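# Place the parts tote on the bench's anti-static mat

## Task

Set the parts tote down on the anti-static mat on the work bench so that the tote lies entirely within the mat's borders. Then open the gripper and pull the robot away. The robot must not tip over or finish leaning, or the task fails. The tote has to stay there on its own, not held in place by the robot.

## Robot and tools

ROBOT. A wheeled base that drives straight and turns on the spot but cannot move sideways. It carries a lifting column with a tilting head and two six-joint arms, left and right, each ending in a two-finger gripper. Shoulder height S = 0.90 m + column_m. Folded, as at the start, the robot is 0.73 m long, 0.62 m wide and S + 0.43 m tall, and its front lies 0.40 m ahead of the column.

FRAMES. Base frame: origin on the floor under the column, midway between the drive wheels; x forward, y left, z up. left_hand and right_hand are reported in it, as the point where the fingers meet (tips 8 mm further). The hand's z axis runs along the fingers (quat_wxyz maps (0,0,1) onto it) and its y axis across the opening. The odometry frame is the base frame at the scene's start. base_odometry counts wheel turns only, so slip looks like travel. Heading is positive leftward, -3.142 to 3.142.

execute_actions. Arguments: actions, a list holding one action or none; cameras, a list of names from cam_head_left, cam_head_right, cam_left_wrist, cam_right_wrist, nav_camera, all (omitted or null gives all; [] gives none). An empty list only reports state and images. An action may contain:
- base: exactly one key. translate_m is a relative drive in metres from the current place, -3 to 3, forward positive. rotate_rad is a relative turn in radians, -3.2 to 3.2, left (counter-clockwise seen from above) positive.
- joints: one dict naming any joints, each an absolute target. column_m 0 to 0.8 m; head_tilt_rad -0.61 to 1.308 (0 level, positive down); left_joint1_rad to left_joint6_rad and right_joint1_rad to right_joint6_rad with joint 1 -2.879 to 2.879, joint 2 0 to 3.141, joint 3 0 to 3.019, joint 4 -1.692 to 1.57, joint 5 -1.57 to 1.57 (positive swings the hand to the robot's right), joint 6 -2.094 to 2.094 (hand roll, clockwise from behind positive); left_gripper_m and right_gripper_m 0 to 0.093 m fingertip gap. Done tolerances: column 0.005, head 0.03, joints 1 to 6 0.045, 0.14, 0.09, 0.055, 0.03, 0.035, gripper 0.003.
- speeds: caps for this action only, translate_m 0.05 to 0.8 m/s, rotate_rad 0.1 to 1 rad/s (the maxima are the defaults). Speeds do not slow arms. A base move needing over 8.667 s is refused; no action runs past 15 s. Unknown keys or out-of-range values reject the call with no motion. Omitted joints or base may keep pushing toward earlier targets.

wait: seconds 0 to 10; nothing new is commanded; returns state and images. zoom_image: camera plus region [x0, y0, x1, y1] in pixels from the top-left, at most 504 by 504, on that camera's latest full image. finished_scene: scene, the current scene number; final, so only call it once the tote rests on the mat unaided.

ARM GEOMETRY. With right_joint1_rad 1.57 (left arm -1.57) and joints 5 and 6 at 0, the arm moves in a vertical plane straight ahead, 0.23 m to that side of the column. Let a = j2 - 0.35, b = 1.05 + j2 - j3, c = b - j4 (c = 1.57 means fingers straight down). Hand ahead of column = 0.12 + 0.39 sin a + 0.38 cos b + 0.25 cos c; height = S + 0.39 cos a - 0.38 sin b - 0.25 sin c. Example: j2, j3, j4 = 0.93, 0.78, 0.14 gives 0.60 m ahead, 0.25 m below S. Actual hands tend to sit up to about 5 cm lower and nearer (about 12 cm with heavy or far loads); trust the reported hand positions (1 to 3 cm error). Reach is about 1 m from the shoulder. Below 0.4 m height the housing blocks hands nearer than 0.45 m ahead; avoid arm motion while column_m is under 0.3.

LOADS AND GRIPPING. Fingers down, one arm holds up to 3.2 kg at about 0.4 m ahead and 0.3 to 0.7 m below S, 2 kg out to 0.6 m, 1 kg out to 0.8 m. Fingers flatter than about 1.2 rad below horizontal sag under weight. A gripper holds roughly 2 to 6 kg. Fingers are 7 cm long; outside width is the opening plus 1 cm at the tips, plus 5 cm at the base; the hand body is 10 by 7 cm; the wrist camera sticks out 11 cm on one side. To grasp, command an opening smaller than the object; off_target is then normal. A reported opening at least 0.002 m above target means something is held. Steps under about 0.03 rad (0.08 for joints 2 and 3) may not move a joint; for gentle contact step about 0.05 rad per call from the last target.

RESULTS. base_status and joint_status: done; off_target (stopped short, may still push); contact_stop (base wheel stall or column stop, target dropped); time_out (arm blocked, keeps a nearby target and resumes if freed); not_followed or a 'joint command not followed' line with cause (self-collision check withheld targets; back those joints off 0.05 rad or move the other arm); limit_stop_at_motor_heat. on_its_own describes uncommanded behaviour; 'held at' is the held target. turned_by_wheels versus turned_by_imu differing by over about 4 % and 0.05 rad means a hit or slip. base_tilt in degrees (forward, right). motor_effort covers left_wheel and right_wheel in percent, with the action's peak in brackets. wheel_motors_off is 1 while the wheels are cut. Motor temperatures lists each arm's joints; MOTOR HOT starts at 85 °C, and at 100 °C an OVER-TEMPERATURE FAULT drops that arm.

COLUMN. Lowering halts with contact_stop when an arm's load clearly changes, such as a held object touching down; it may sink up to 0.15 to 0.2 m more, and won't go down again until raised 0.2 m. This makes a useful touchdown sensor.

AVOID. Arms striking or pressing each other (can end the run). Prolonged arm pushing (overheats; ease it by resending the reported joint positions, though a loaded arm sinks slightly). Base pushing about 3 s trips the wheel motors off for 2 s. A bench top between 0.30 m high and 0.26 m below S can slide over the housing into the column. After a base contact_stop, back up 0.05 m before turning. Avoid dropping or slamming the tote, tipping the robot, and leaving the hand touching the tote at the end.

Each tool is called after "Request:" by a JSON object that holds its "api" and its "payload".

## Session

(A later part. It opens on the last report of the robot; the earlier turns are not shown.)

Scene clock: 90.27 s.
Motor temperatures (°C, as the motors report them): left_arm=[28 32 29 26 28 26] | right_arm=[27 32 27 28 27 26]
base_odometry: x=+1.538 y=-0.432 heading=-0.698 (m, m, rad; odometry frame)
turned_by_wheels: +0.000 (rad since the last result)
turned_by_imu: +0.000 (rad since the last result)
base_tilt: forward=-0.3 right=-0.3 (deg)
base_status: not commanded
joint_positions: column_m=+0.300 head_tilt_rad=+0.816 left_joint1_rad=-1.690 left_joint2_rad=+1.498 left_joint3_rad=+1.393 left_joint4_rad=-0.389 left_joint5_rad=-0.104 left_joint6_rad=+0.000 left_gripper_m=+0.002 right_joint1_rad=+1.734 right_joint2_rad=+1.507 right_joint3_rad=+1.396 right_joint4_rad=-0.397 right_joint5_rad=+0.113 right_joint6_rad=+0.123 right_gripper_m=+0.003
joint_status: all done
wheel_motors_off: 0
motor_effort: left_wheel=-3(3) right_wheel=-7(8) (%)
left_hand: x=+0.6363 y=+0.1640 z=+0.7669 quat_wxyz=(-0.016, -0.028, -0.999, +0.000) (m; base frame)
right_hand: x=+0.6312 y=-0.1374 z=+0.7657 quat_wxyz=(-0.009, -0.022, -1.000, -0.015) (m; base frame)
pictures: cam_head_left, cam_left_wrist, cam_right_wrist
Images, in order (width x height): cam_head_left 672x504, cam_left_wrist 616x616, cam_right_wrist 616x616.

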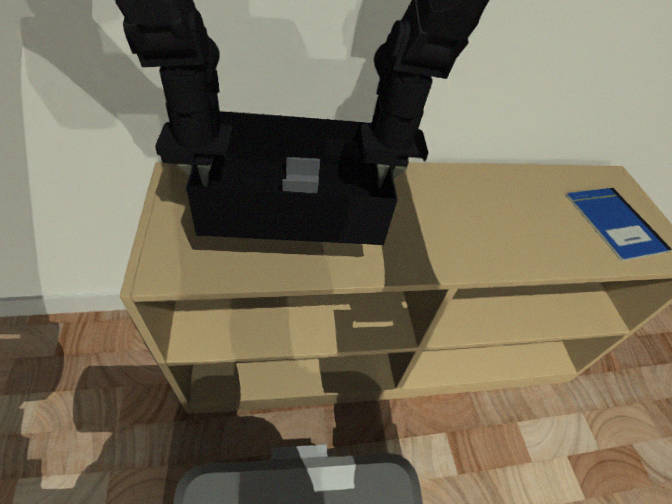

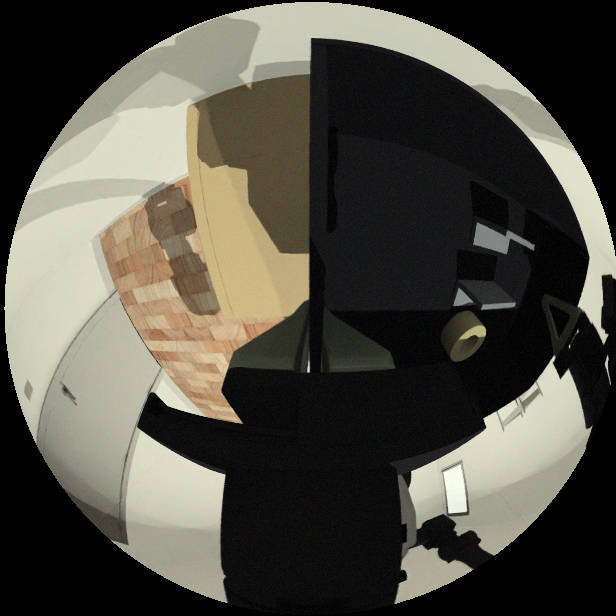

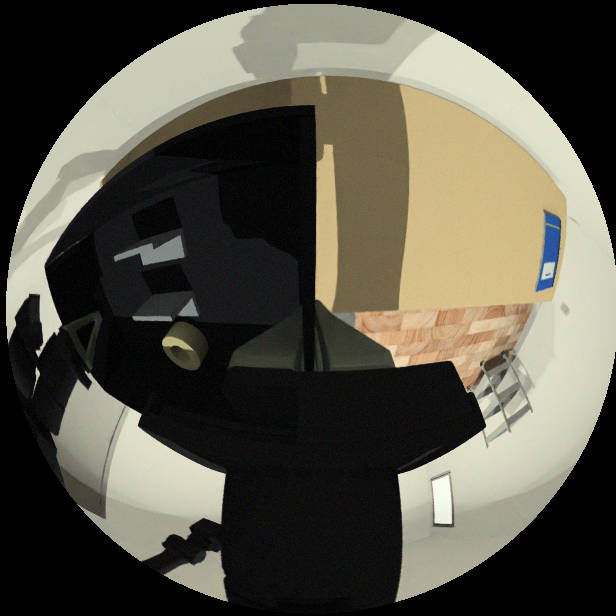

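Request:
{"api": "execute_actions", "payload": {"actions": [{"base":{"translate_m":-0.9},"joints":{"column_m":0.7,"head_tilt_rad":0.35},"speeds":{"translate_m":0.5}}], "cameras": []}}

Request:
{"api": "execute_actions", "payload": {"actions": [{"base":{"rotate_rad":-2.8},"speeds":{"rotate_rad":0.7}}]}}

Scene clock: 101.87 s.
Motor temperatures (°C, as the motors report them): left_arm=[28 32 29 26 28 26] | right_arm=[27 33 27 28 27 26]
base_odometry: x=+0.848 y=+0.147 heading=-0.699 (m, m, rad; odometry frame)
turned_by_wheels: -0.001 (rad since the last result)
turned_by_imu: -0.002 (rad since the last result)
base_tilt: forward=-0.4 right=-0.4 (deg)
base_status: done
joint_positions: column_m=+0.700 head_tilt_rad=+0.369 left_joint1_rad=-1.690 left_joint2_rad=+1.499 left_joint3_rad=+1.391 left_joint4_rad=-0.390 left_joint5_rad=-0.104 left_joint6_rad=+0.000 left_gripper_m=+0.002 right_joint1_rad=+1.734 right_joint2_rad=+1.508 right_joint3_rad=+1.395 right_joint4_rad=-0.396 right_joint5_rad=+0.112 right_joint6_rad=+0.123 right_gripper_m=+0.003
joint_status: all done
wheel_motors_off: 0
motor_effort: left_wheel=-1(60) right_wheel=+1(39) (%)
left_hand: x=+0.6344 y=+0.1641 z=+1.1662 quat_wxyz=(-0.014, -0.028, -0.999, +0.000) (m; base frame)
right_hand: x=+0.6298 y=-0.1373 z=+1.1648 quat_wxyz=(-0.008, -0.022, -1.000, -0.016) (m; base frame)
pictures: none
No camera images: the call's "cameras" was empty. Leave "cameras" out to get every camera's image.

Scene clock: 107.50 s.
Motor temperatures (°C, as the motors report them): left_arm=[28 32 29 26 28 26] | right_arm=[27 33 27 28 27 26]
base_odometry: x=+0.848 y=+0.147 heading=+2.787 (m, m, rad; odometry frame)
turned_by_wheels: -2.797 (rad since the last result)
turned_by_imu: -2.795 (rad since the last result)
base_tilt: forward=-0.2 right=-0.5 (deg)
base_status: done
joint_positions: column_m=+0.700 head_tilt_rad=+0.369 left_joint1_rad=-1.690 left_joint2_rad=+1.499 left_joint3_rad=+1.391 left_joint4_rad=-0.390 left_joint5_rad=-0.105 left_joint6_rad=+0.000 left_gripper_m=+0.002 right_joint1_rad=+1.734 right_joint2_rad=+1.508 right_joint3_rad=+1.395 right_joint4_rad=-0.396 right_joint5_rad=+0.112 right_joint6_rad=+0.123 right_gripper_m=+0.003
joint_status: not commanded
wheel_motors_off: 0
motor_effort: left_wheel=+9(70) right_wheel=-9(62) (%)
left_hand: x=+0.6344 y=+0.1641 z=+1.1662 quat_wxyz=(-0.014, -0.029, -0.999, -0.001) (m; base frame)
right_hand: x=+0.6298 y=-0.1370 z=+1.1648 quat_wxyz=(-0.008, -0.022, -1.000, -0.016) (m; base frame)
pictures: cam_head_left, cam_head_right, cam_left_wrist, cam_right_wrist, nav_camera
Images, in order (width x height): cam_head_left 672x504, cam_head_right 672x504, cam_left_wrist 616x616, cam_right_wrist 616x616, nav_camera 672x504.

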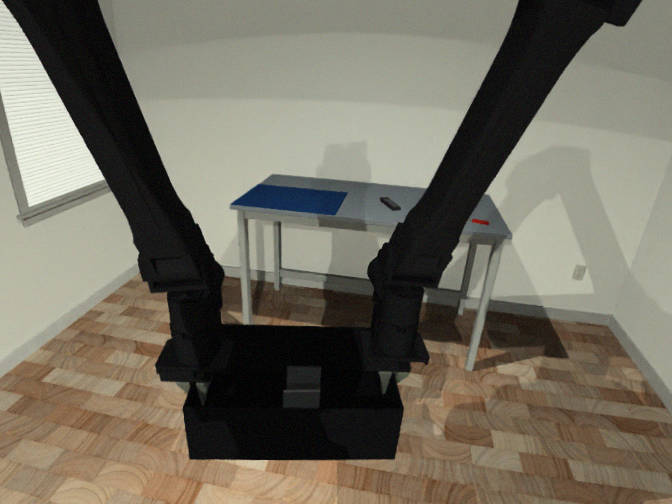

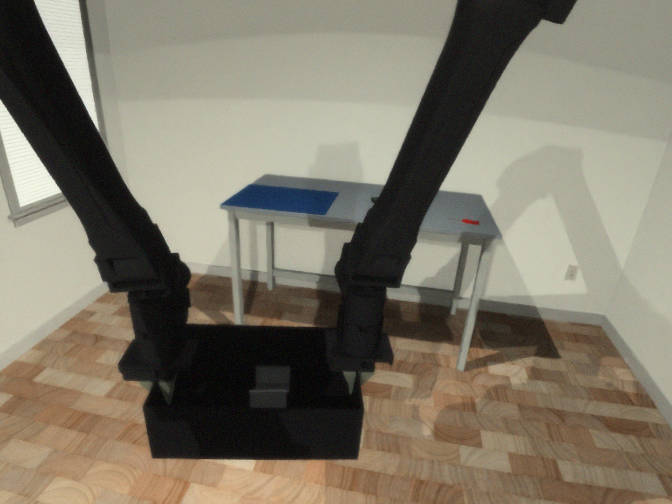

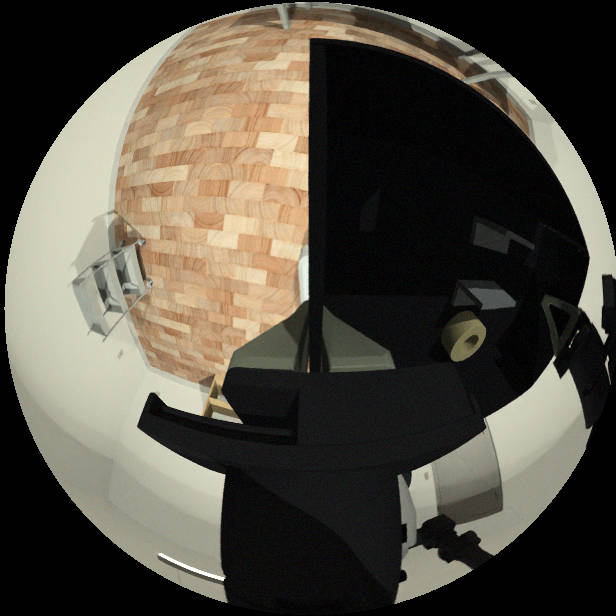

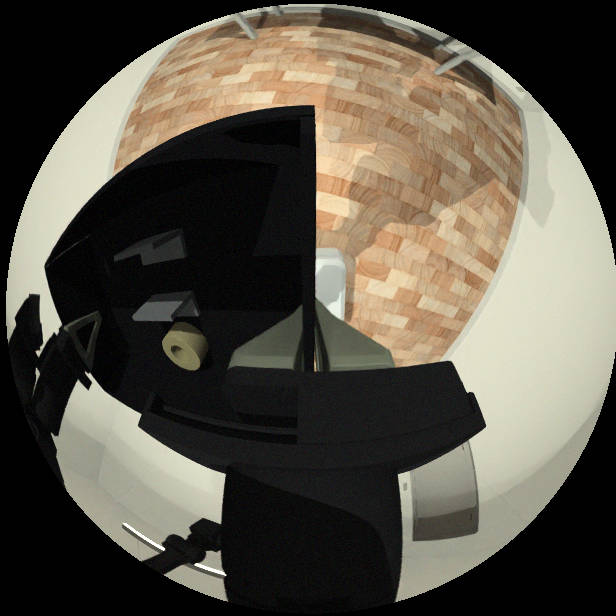

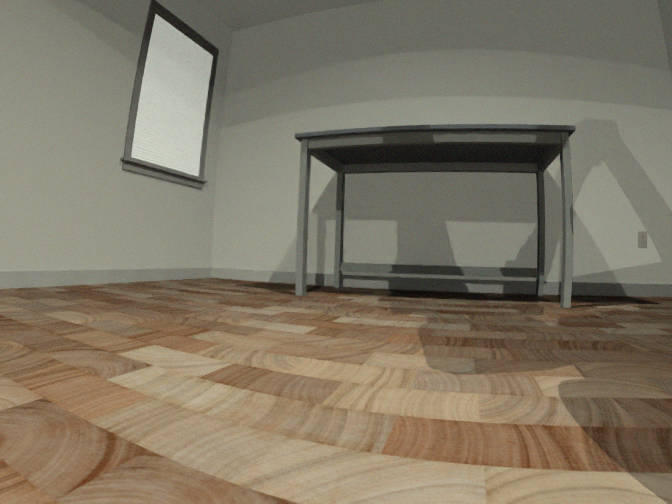

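Request:
{"api": "execute_actions", "payload": {"actions": [{"base":{"translate_m":1.45},"joints":{"head_tilt_rad":0.7},"speeds":{"translate_m":0.6}}]}}

Scene clock: 116.83 s.
Motor temperatures (°C, as the motors report them): left_arm=[28 32 29 26 28 26] | right_arm=[27 33 28 28 27 26]
base_odometry: x=-0.511 y=+0.651 heading=+2.786 (m, m, rad; odometry frame)
turned_by_wheels: -0.001 (rad since the last result)
turned_by_imu: +0.004 (rad since the last result)
base_tilt: forward=-0.3 right=-0.4 (deg)
base_status: done
joint_positions: column_m=+0.700 head_tilt_rad=+0.703 left_joint1_rad=-1.690 left_joint2_rad=+1.499 left_joint3_rad=+1.389 left_joint4_rad=-0.390 left_joint5_rad=-0.106 left_joint6_rad=+0.000 left_gripper_m=+0.002 right_joint1_rad=+1.734 right_joint2_rad=+1.509 right_joint3_rad=+1.393 right_joint4_rad=-0.396 right_joint5_rad=+0.112 right_joint6_rad=+0.123 right_gripper_m=+0.003
joint_status: all done
wheel_motors_off: 0
motor_effort: left_wheel=-1(63) right_wheel=+1(64) (%)
left_hand: x=+0.6334 y=+0.1642 z=+1.1657 quat_wxyz=(-0.013, -0.029, -1.000, -0.001) (m; base frame)
right_hand: x=+0.6287 y=-0.1370 z=+1.1642 quat_wxyz=(-0.007, -0.021, -1.000, -0.016) (m; base frame)
pictures: cam_head_left, cam_head_right, cam_left_wrist, cam_right_wrist, nav_camera
Images, in order (width x height): cam_head_left 672x504, cam_head_right 672x504, cam_left_wrist 616x616, cam_right_wrist 616x616, nav_camera 672x504.

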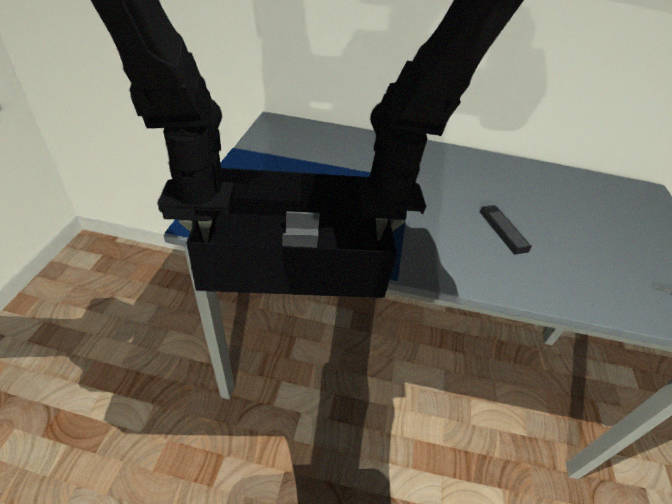

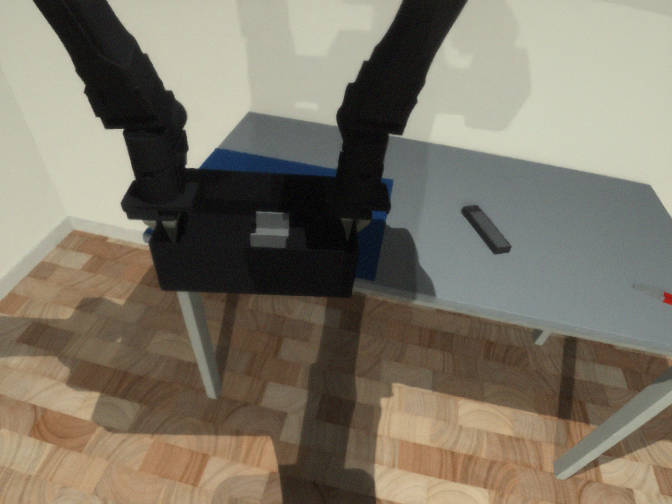

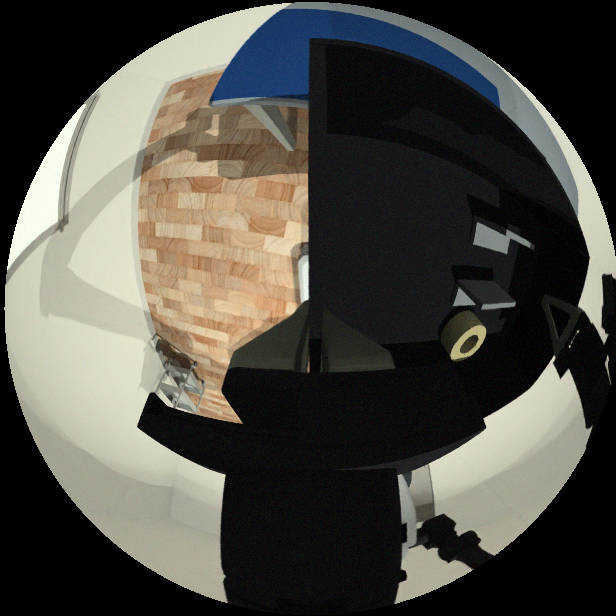

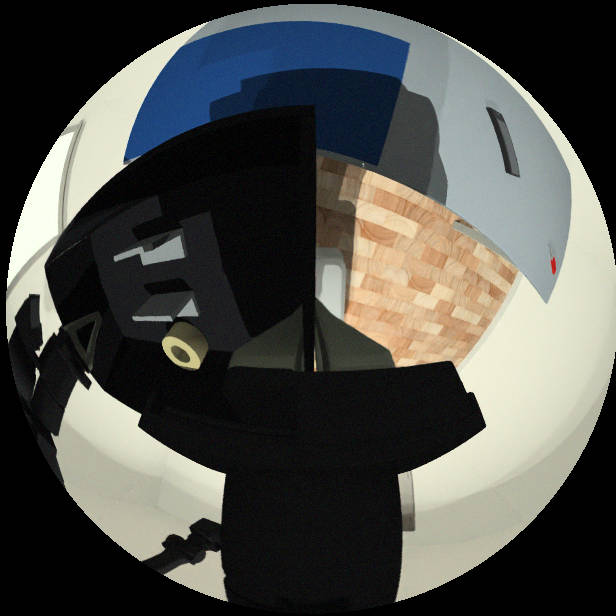

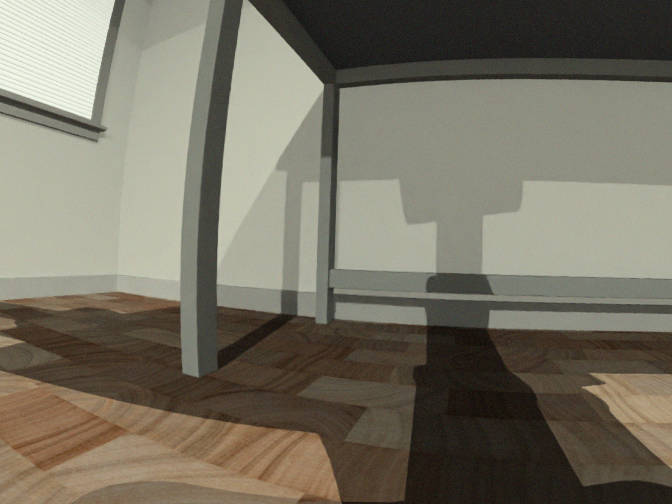

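Request:
{"api": "execute_actions", "payload": {"actions": [{"base":{"translate_m":0.39},"joints":{"head_tilt_rad":0.85,"column_m":0.62},"speeds":{"translate_m":0.4}}]}}

Scene clock: 123.60 s.
Motor temperatures (°C, as the motors report them): left_arm=[28 32 29 26 28 26] | right_arm=[27 33 28 28 27 26]
base_odometry: x=-0.877 y=+0.786 heading=+2.786 (m, m, rad; odometry frame)
turned_by_wheels: +0.000 (rad since the last result)
turned_by_imu: +0.002 (rad since the last result)
base_tilt: forward=-0.2 right=-0.5 (deg)
base_status: done
joint_positions: column_m=+0.620 head_tilt_rad=+0.852 left_joint1_rad=-1.690 left_joint2_rad=+1.500 left_joint3_rad=+1.388 left_joint4_rad=-0.391 left_joint5_rad=-0.106 left_joint6_rad=+0.000 left_gripper_m=+0.002 right_joint1_rad=+1.734 right_joint2_rad=+1.510 right_joint3_rad=+1.393 right_joint4_rad=-0.396 right_joint5_rad=+0.112 right_joint6_rad=+0.123 right_gripper_m=+0.003
joint_status: all done
wheel_motors_off: 0
motor_effort: left_wheel=+0(30) right_wheel=+0(30) (%)
left_hand: x=+0.6322 y=+0.1642 z=+1.0852 quat_wxyz=(-0.012, -0.029, -1.000, -0.001) (m; base frame)
right_hand: x=+0.6278 y=-0.1370 z=+1.0836 quat_wxyz=(-0.006, -0.021, -1.000, -0.016) (m; base frame)
pictures: cam_head_left, cam_head_right, cam_left_wrist, cam_right_wrist, nav_camera
Images, in order (width x height): cam_head_left 672x504, cam_head_right 672x504, cam_left_wrist 616x616, cam_right_wrist 616x616, nav_camera 672x504.

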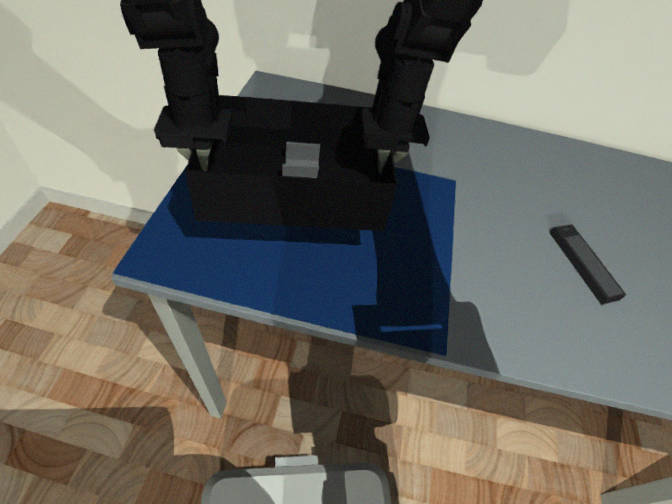

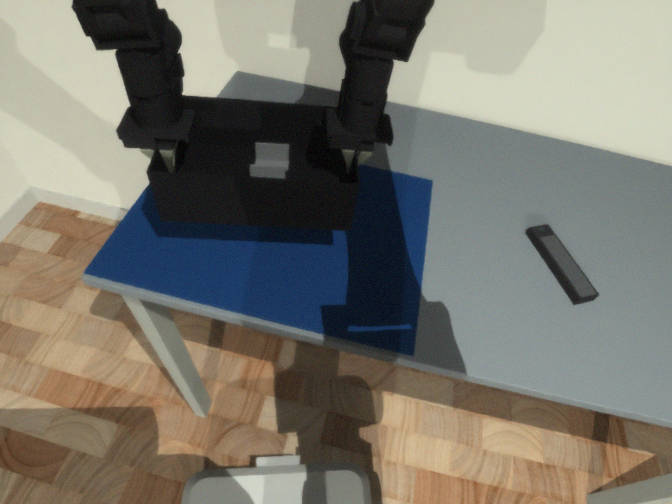

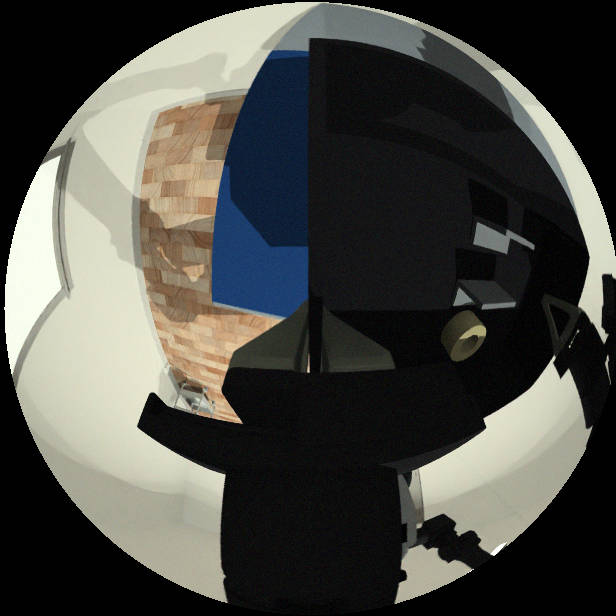

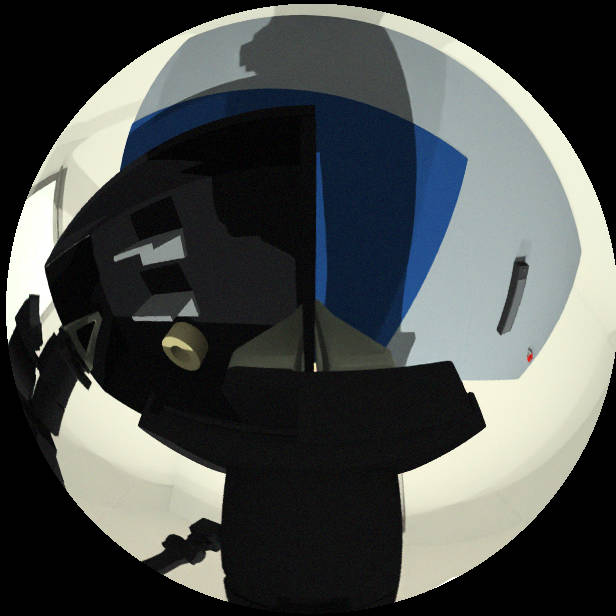

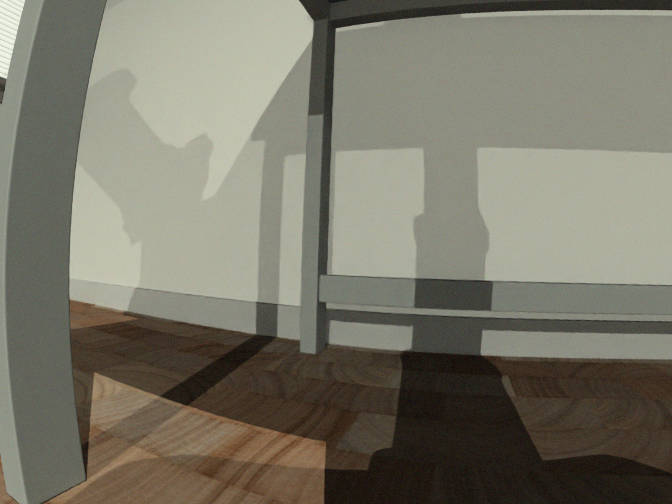

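Request:
{"api": "execute_actions", "payload": {"actions": [{"base":{"translate_m":0.04},"joints":{"column_m":0.55}}], "cameras": ["cam_head_left","cam_head_right","cam_left_wrist","cam_right_wrist"]}}

Scene clock: 127.80 s.
Motor temperatures (°C, as the motors report them): left_arm=[28 33 29 26 28 26] | right_arm=[27 33 28 28 27 26]
base_odometry: x=-0.915 y=+0.800 heading=+2.786 (m, m, rad; odometry frame)
turned_by_wheels: +0.000 (rad since the last result)
turned_by_imu: +0.001 (rad since the last result)
base_tilt: forward=-0.3 right=-0.4 (deg)
base_status: done
joint_positions: column_m=+0.550 head_tilt_rad=+0.852 left_joint1_rad=-1.690 left_joint2_rad=+1.501 left_joint3_rad=+1.388 left_joint4_rad=-0.391 left_joint5_rad=-0.106 left_joint6_rad=+0.000 left_gripper_m=+0.002 right_joint1_rad=+1.734 right_joint2_rad=+1.511 right_joint3_rad=+1.393 right_joint4_rad=-0.396 right_joint5_rad=+0.112 right_joint6_rad=+0.123 right_gripper_m=+0.003
joint_status: all done
wheel_motors_off: 0
motor_effort: left_wheel=+0(28) right_wheel=+0(31) (%)
left_hand: x=+0.6317 y=+0.1642 z=+1.0150 quat_wxyz=(-0.011, -0.029, -1.000, -0.001) (m; base frame)
right_hand: x=+0.6273 y=-0.1370 z=+1.0131 quat_wxyz=(-0.006, -0.021, -1.000, -0.016) (m; base frame)
pictures: cam_head_left, cam_head_right, cam_left_wrist, cam_right_wrist
Images, in order (width x height): cam_head_left 672x504, cam_head_right 672x504, cam_left_wrist 616x616, cam_right_wrist 616x616.

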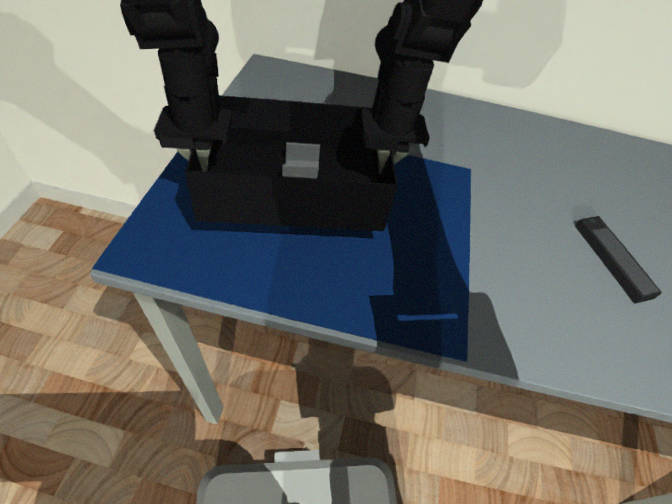

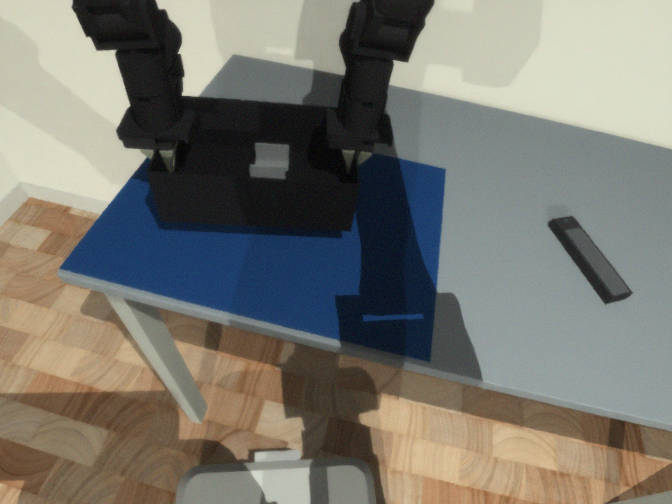

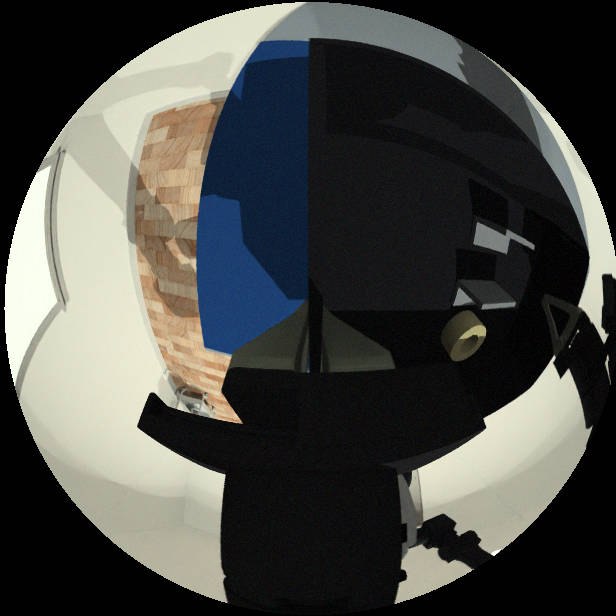

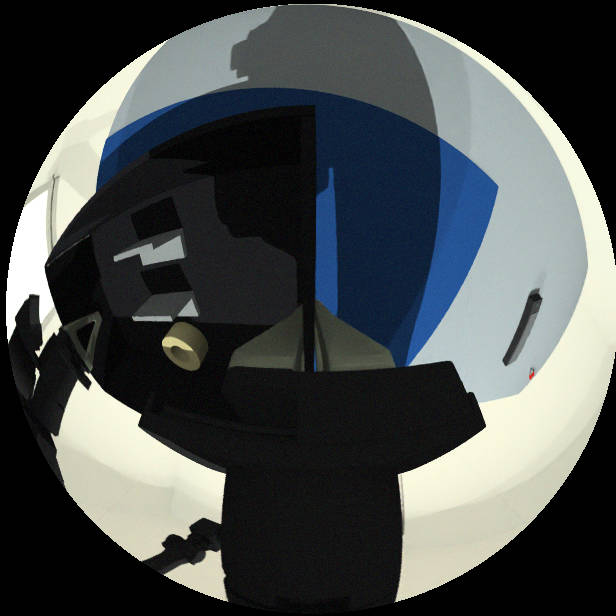

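Request:
{"api": "execute_actions", "payload": {"actions": [{"joints":{"column_m":0.51}}], "cameras": ["cam_head_left","cam_left_wrist"]}}

Scene clock: 131.43 s.
Motor temperatures (°C, as the motors report them): left_arm=[28 33 29 26 28 26] | right_arm=[27 33 28 28 27 26]
base_odometry: x=-0.915 y=+0.800 heading=+2.786 (m, m, rad; odometry frame)
turned_by_wheels: +0.000 (rad since the last result)
turned_by_imu: +0.001 (rad since the last result)
base_tilt: forward=-0.3 right=-0.4 (deg)
base_status: not commanded
joint_positions: column_m=+0.510 head_tilt_rad=+0.852 left_joint1_rad=-1.690 left_joint2_rad=+1.501 left_joint3_rad=+1.388 left_joint4_rad=-0.391 left_joint5_rad=-0.106 left_joint6_rad=+0.000 left_gripper_m=+0.002 right_joint1_rad=+1.734 right_joint2_rad=+1.511 right_joint3_rad=+1.393 right_joint4_rad=-0.396 right_joint5_rad=+0.112 right_joint6_rad=+0.123 right_gripper_m=+0.003
joint_status: all done
wheel_motors_off: 0
motor_effort: left_wheel=+0(0) right_wheel=+0(0) (%)
left_hand: x=+0.6317 y=+0.1642 z=+0.9749 quat_wxyz=(-0.011, -0.029, -1.000, -0.001) (m; base frame)
right_hand: x=+0.6273 y=-0.1370 z=+0.9731 quat_wxyz=(-0.006, -0.021, -1.000, -0.016) (m; base frame)
pictures: cam_head_left, cam_left_wrist
Images, in order (width x height): cam_head_left 672x504, cam_left_wrist 616x616.

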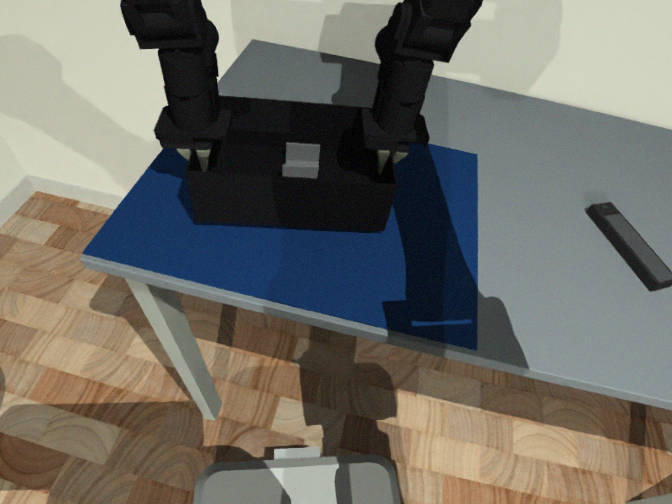

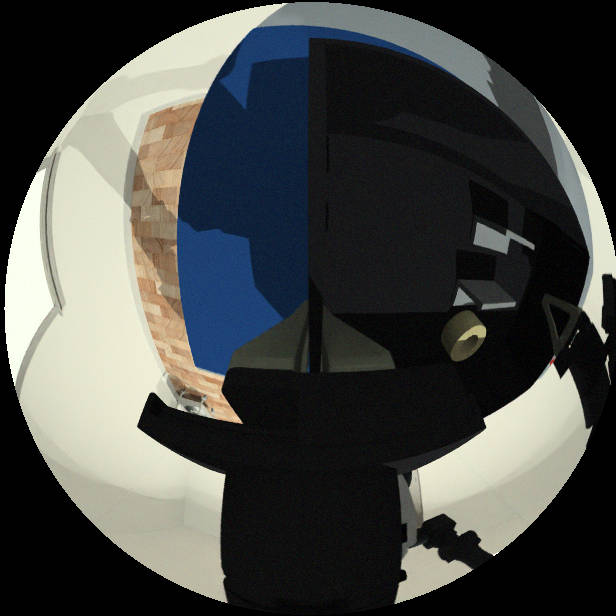

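Request:
{"api": "execute_actions", "payload": {"actions": [{"joints":{"column_m":0.495}}], "cameras": ["cam_head_left"]}}

Scene clock: 134.90 s.
Motor temperatures (°C, as the motors report them): left_arm=[28 33 29 26 28 26] | right_arm=[27 34 28 28 27 26]
base_odometry: x=-0.915 y=+0.800 heading=+2.786 (m, m, rad; odometry frame)
turned_by_wheels: +0.000 (rad since the last result)
turned_by_imu: +0.001 (rad since the last result)
base_tilt: forward=-0.3 right=-0.4 (deg)
base_status: not commanded
joint_positions: column_m=+0.495 head_tilt_rad=+0.852 left_joint1_rad=-1.690 left_joint2_rad=+1.501 left_joint3_rad=+1.388 left_joint4_rad=-0.391 left_joint5_rad=-0.107 left_joint6_rad=+0.000 left_gripper_m=+0.002 right_joint1_rad=+1.734 right_joint2_rad=+1.508 right_joint3_rad=+1.389 right_joint4_rad=-0.396 right_joint5_rad=+0.111 right_joint6_rad=+0.125 right_gripper_m=+0.003
joint_status: all done
wheel_motors_off: 0
motor_effort: left_wheel=+2(2) right_wheel=+1(1) (%)
left_hand: x=+0.6316 y=+0.1643 z=+0.9598 quat_wxyz=(-0.011, -0.029, -1.000, -0.001) (m; base frame)
right_hand: x=+0.6268 y=-0.1370 z=+0.9593 quat_wxyz=(-0.006, -0.022, -1.000, -0.016) (m; base frame)
pictures: cam_head_left
Images, in order (width x height): cam_head_left 672x504.

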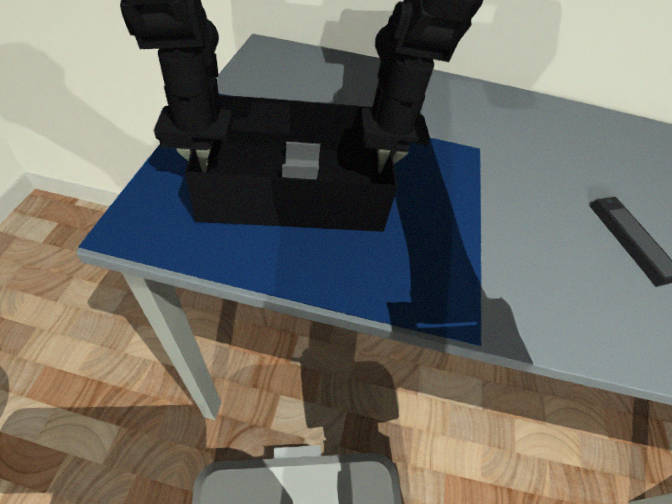

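Touched down.

Request:
{"api": "execute_actions", "payload": {"actions": [{"joints":{"left_gripper_m":0.07,"right_gripper_m":0.07}}], "cameras": []}}

Request:
{"api": "execute_actions", "payload": {"actions": [{"joints":{"column_m":0.6}}], "cameras": []}}

Request:
{"api": "execute_actions", "payload": {"actions": [{"base":{"translate_m":-0.6},"joints":{"head_tilt_rad":0.6}}], "cameras": ["cam_head_left","cam_left_wrist","cam_right_wrist"]}}

Scene clock: 140.83 s.
Motor temperatures (°C, as the motors report them): left_arm=[28 33 30 26 28 26] | right_arm=[27 34 28 28 27 26]
base_odometry: x=-0.915 y=+0.800 heading=+2.786 (m, m, rad; odometry frame)
turned_by_wheels: +0.000 (rad since the last result)
turned_by_imu: +0.001 (rad since the last result)
base_tilt: forward=-0.3 right=-0.4 (deg)
base_status: not commanded
joint_positions: column_m=+0.495 head_tilt_rad=+0.852 left_joint1_rad=-1.691 left_joint2_rad=+1.501 left_joint3_rad=+1.388 left_joint4_rad=-0.391 left_joint5_rad=-0.103 left_joint6_rad=+0.000 left_gripper_m=+0.070 right_joint1_rad=+1.734 right_joint2_rad=+1.508 right_joint3_rad=+1.389 right_joint4_rad=-0.396 right_joint5_rad=+0.103 right_joint6_rad=+0.125 right_gripper_m=+0.070
joint_status: all done
wheel_motors_off: 0
motor_effort: left_wheel=+0(2) right_wheel=+0(1) (%)
left_hand: x=+0.6315 y=+0.1634 z=+0.9598 quat_wxyz=(-0.011, -0.029, -1.000, +0.001) (m; base frame)
right_hand: x=+0.6266 y=-0.1356 z=+0.9594 quat_wxyz=(-0.005, -0.022, -1.000, -0.020) (m; base frame)
pictures: none
No camera images: the call's "cameras" was empty. Leave "cameras" out to get every camera's image.

Scene clock: 142.80 s.
Motor temperatures (°C, as the motors report them): left_arm=[28 33 30 26 28 26] | right_arm=[27 34 28 28 27 26]
base_odometry: x=-0.915 y=+0.800 heading=+2.786 (m, m, rad; odometry frame)
turned_by_wheels: +0.000 (rad since the last result)
turned_by_imu: +0.000 (rad since the last result)
base_tilt: forward=-0.4 right=-0.4 (deg)
base_status: not commanded
joint_positions: column_m=+0.600 head_tilt_rad=+0.852 left_joint1_rad=-1.691 left_joint2_rad=+1.501 left_joint3_rad=+1.388 left_joint4_rad=-0.391 left_joint5_rad=-0.103 left_joint6_rad=+0.000 left_gripper_m=+0.070 right_joint1_rad=+1.734 right_joint2_rad=+1.508 right_joint3_rad=+1.389 right_joint4_rad=-0.396 right_joint5_rad=+0.103 right_joint6_rad=+0.125 right_gripper_m=+0.070
joint_status: all done
wheel_motors_off: 0
motor_effort: left_wheel=+0(0) right_wheel=+0(1) (%)
left_hand: x=+0.6315 y=+0.1634 z=+1.0646 quat_wxyz=(-0.011, -0.029, -1.000, +0.001) (m; base frame)
right_hand: x=+0.6266 y=-0.1356 z=+1.0642 quat_wxyz=(-0.005, -0.022, -1.000, -0.020) (m; base frame)
pictures: none
No camera images: the call's "cameras" was empty. Leave "cameras" out to get every camera's image.

Scene clock: 145.77 s.
Motor temperatures (°C, as the motors report them): left_arm=[28 33 30 26 28 26] | right_arm=[27 34 28 28 27 26]
base_odometry: x=-0.352 y=+0.592 heading=+2.785 (m, m, rad; odometry frame)
turned_by_wheels: -0.002 (rad since the last result)
turned_by_imu: -0.003 (rad since the last result)
base_tilt: forward=-0.3 right=-0.4 (deg)
base_status: done
joint_positions: column_m=+0.600 head_tilt_rad=+0.617 left_joint1_rad=-1.692 left_joint2_rad=+1.501 left_joint3_rad=+1.388 left_joint4_rad=-0.391 left_joint5_rad=-0.102 left_joint6_rad=+0.000 left_gripper_m=+0.070 right_joint1_rad=+1.735 right_joint2_rad=+1.507 right_joint3_rad=+1.389 right_joint4_rad=-0.396 right_joint5_rad=+0.102 right_joint6_rad=+0.125 right_gripper_m=+0.070
joint_status: all done
wheel_motors_off: 0
motor_effort: left_wheel=-1(50) right_wheel=+1(53) (%)
left_hand: x=+0.6313 y=+0.1628 z=+1.0646 quat_wxyz=(-0.011, -0.029, -1.000, +0.001) (m; base frame)
right_hand: x=+0.6265 y=-0.1353 z=+1.0644 quat_wxyz=(-0.005, -0.022, -1.000, -0.021) (m; base frame)
pictures: cam_head_left, cam_left_wrist, cam_right_wrist
Images, in order (width x height): cam_head_left 672x504, cam_left_wrist 616x616, cam_right_wrist 616x616.

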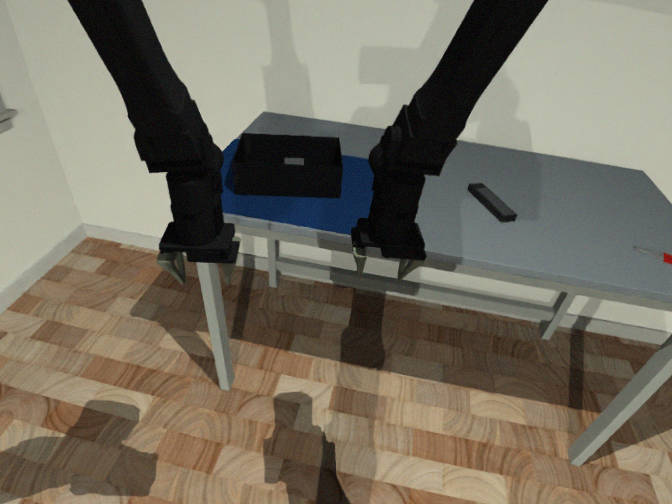

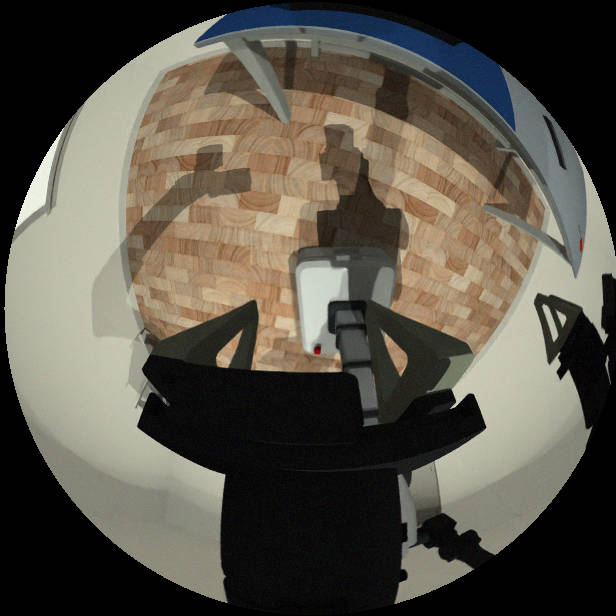

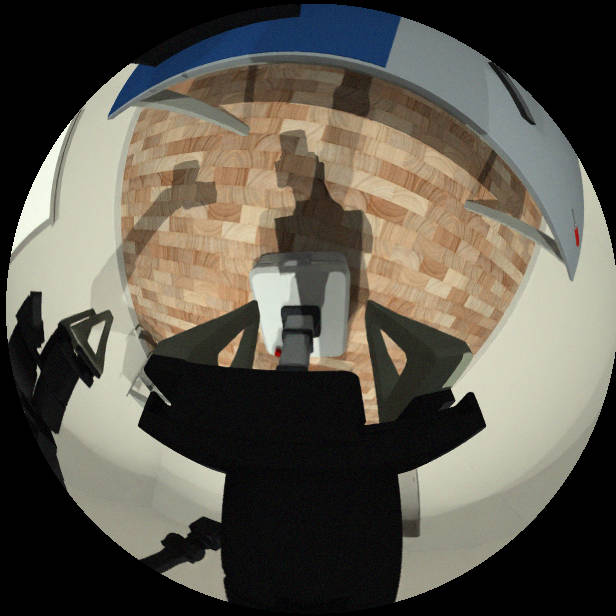

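Request:
{"api": "finished_scene", "payload": {"scene": 1}}

The scene is finished: the task was done.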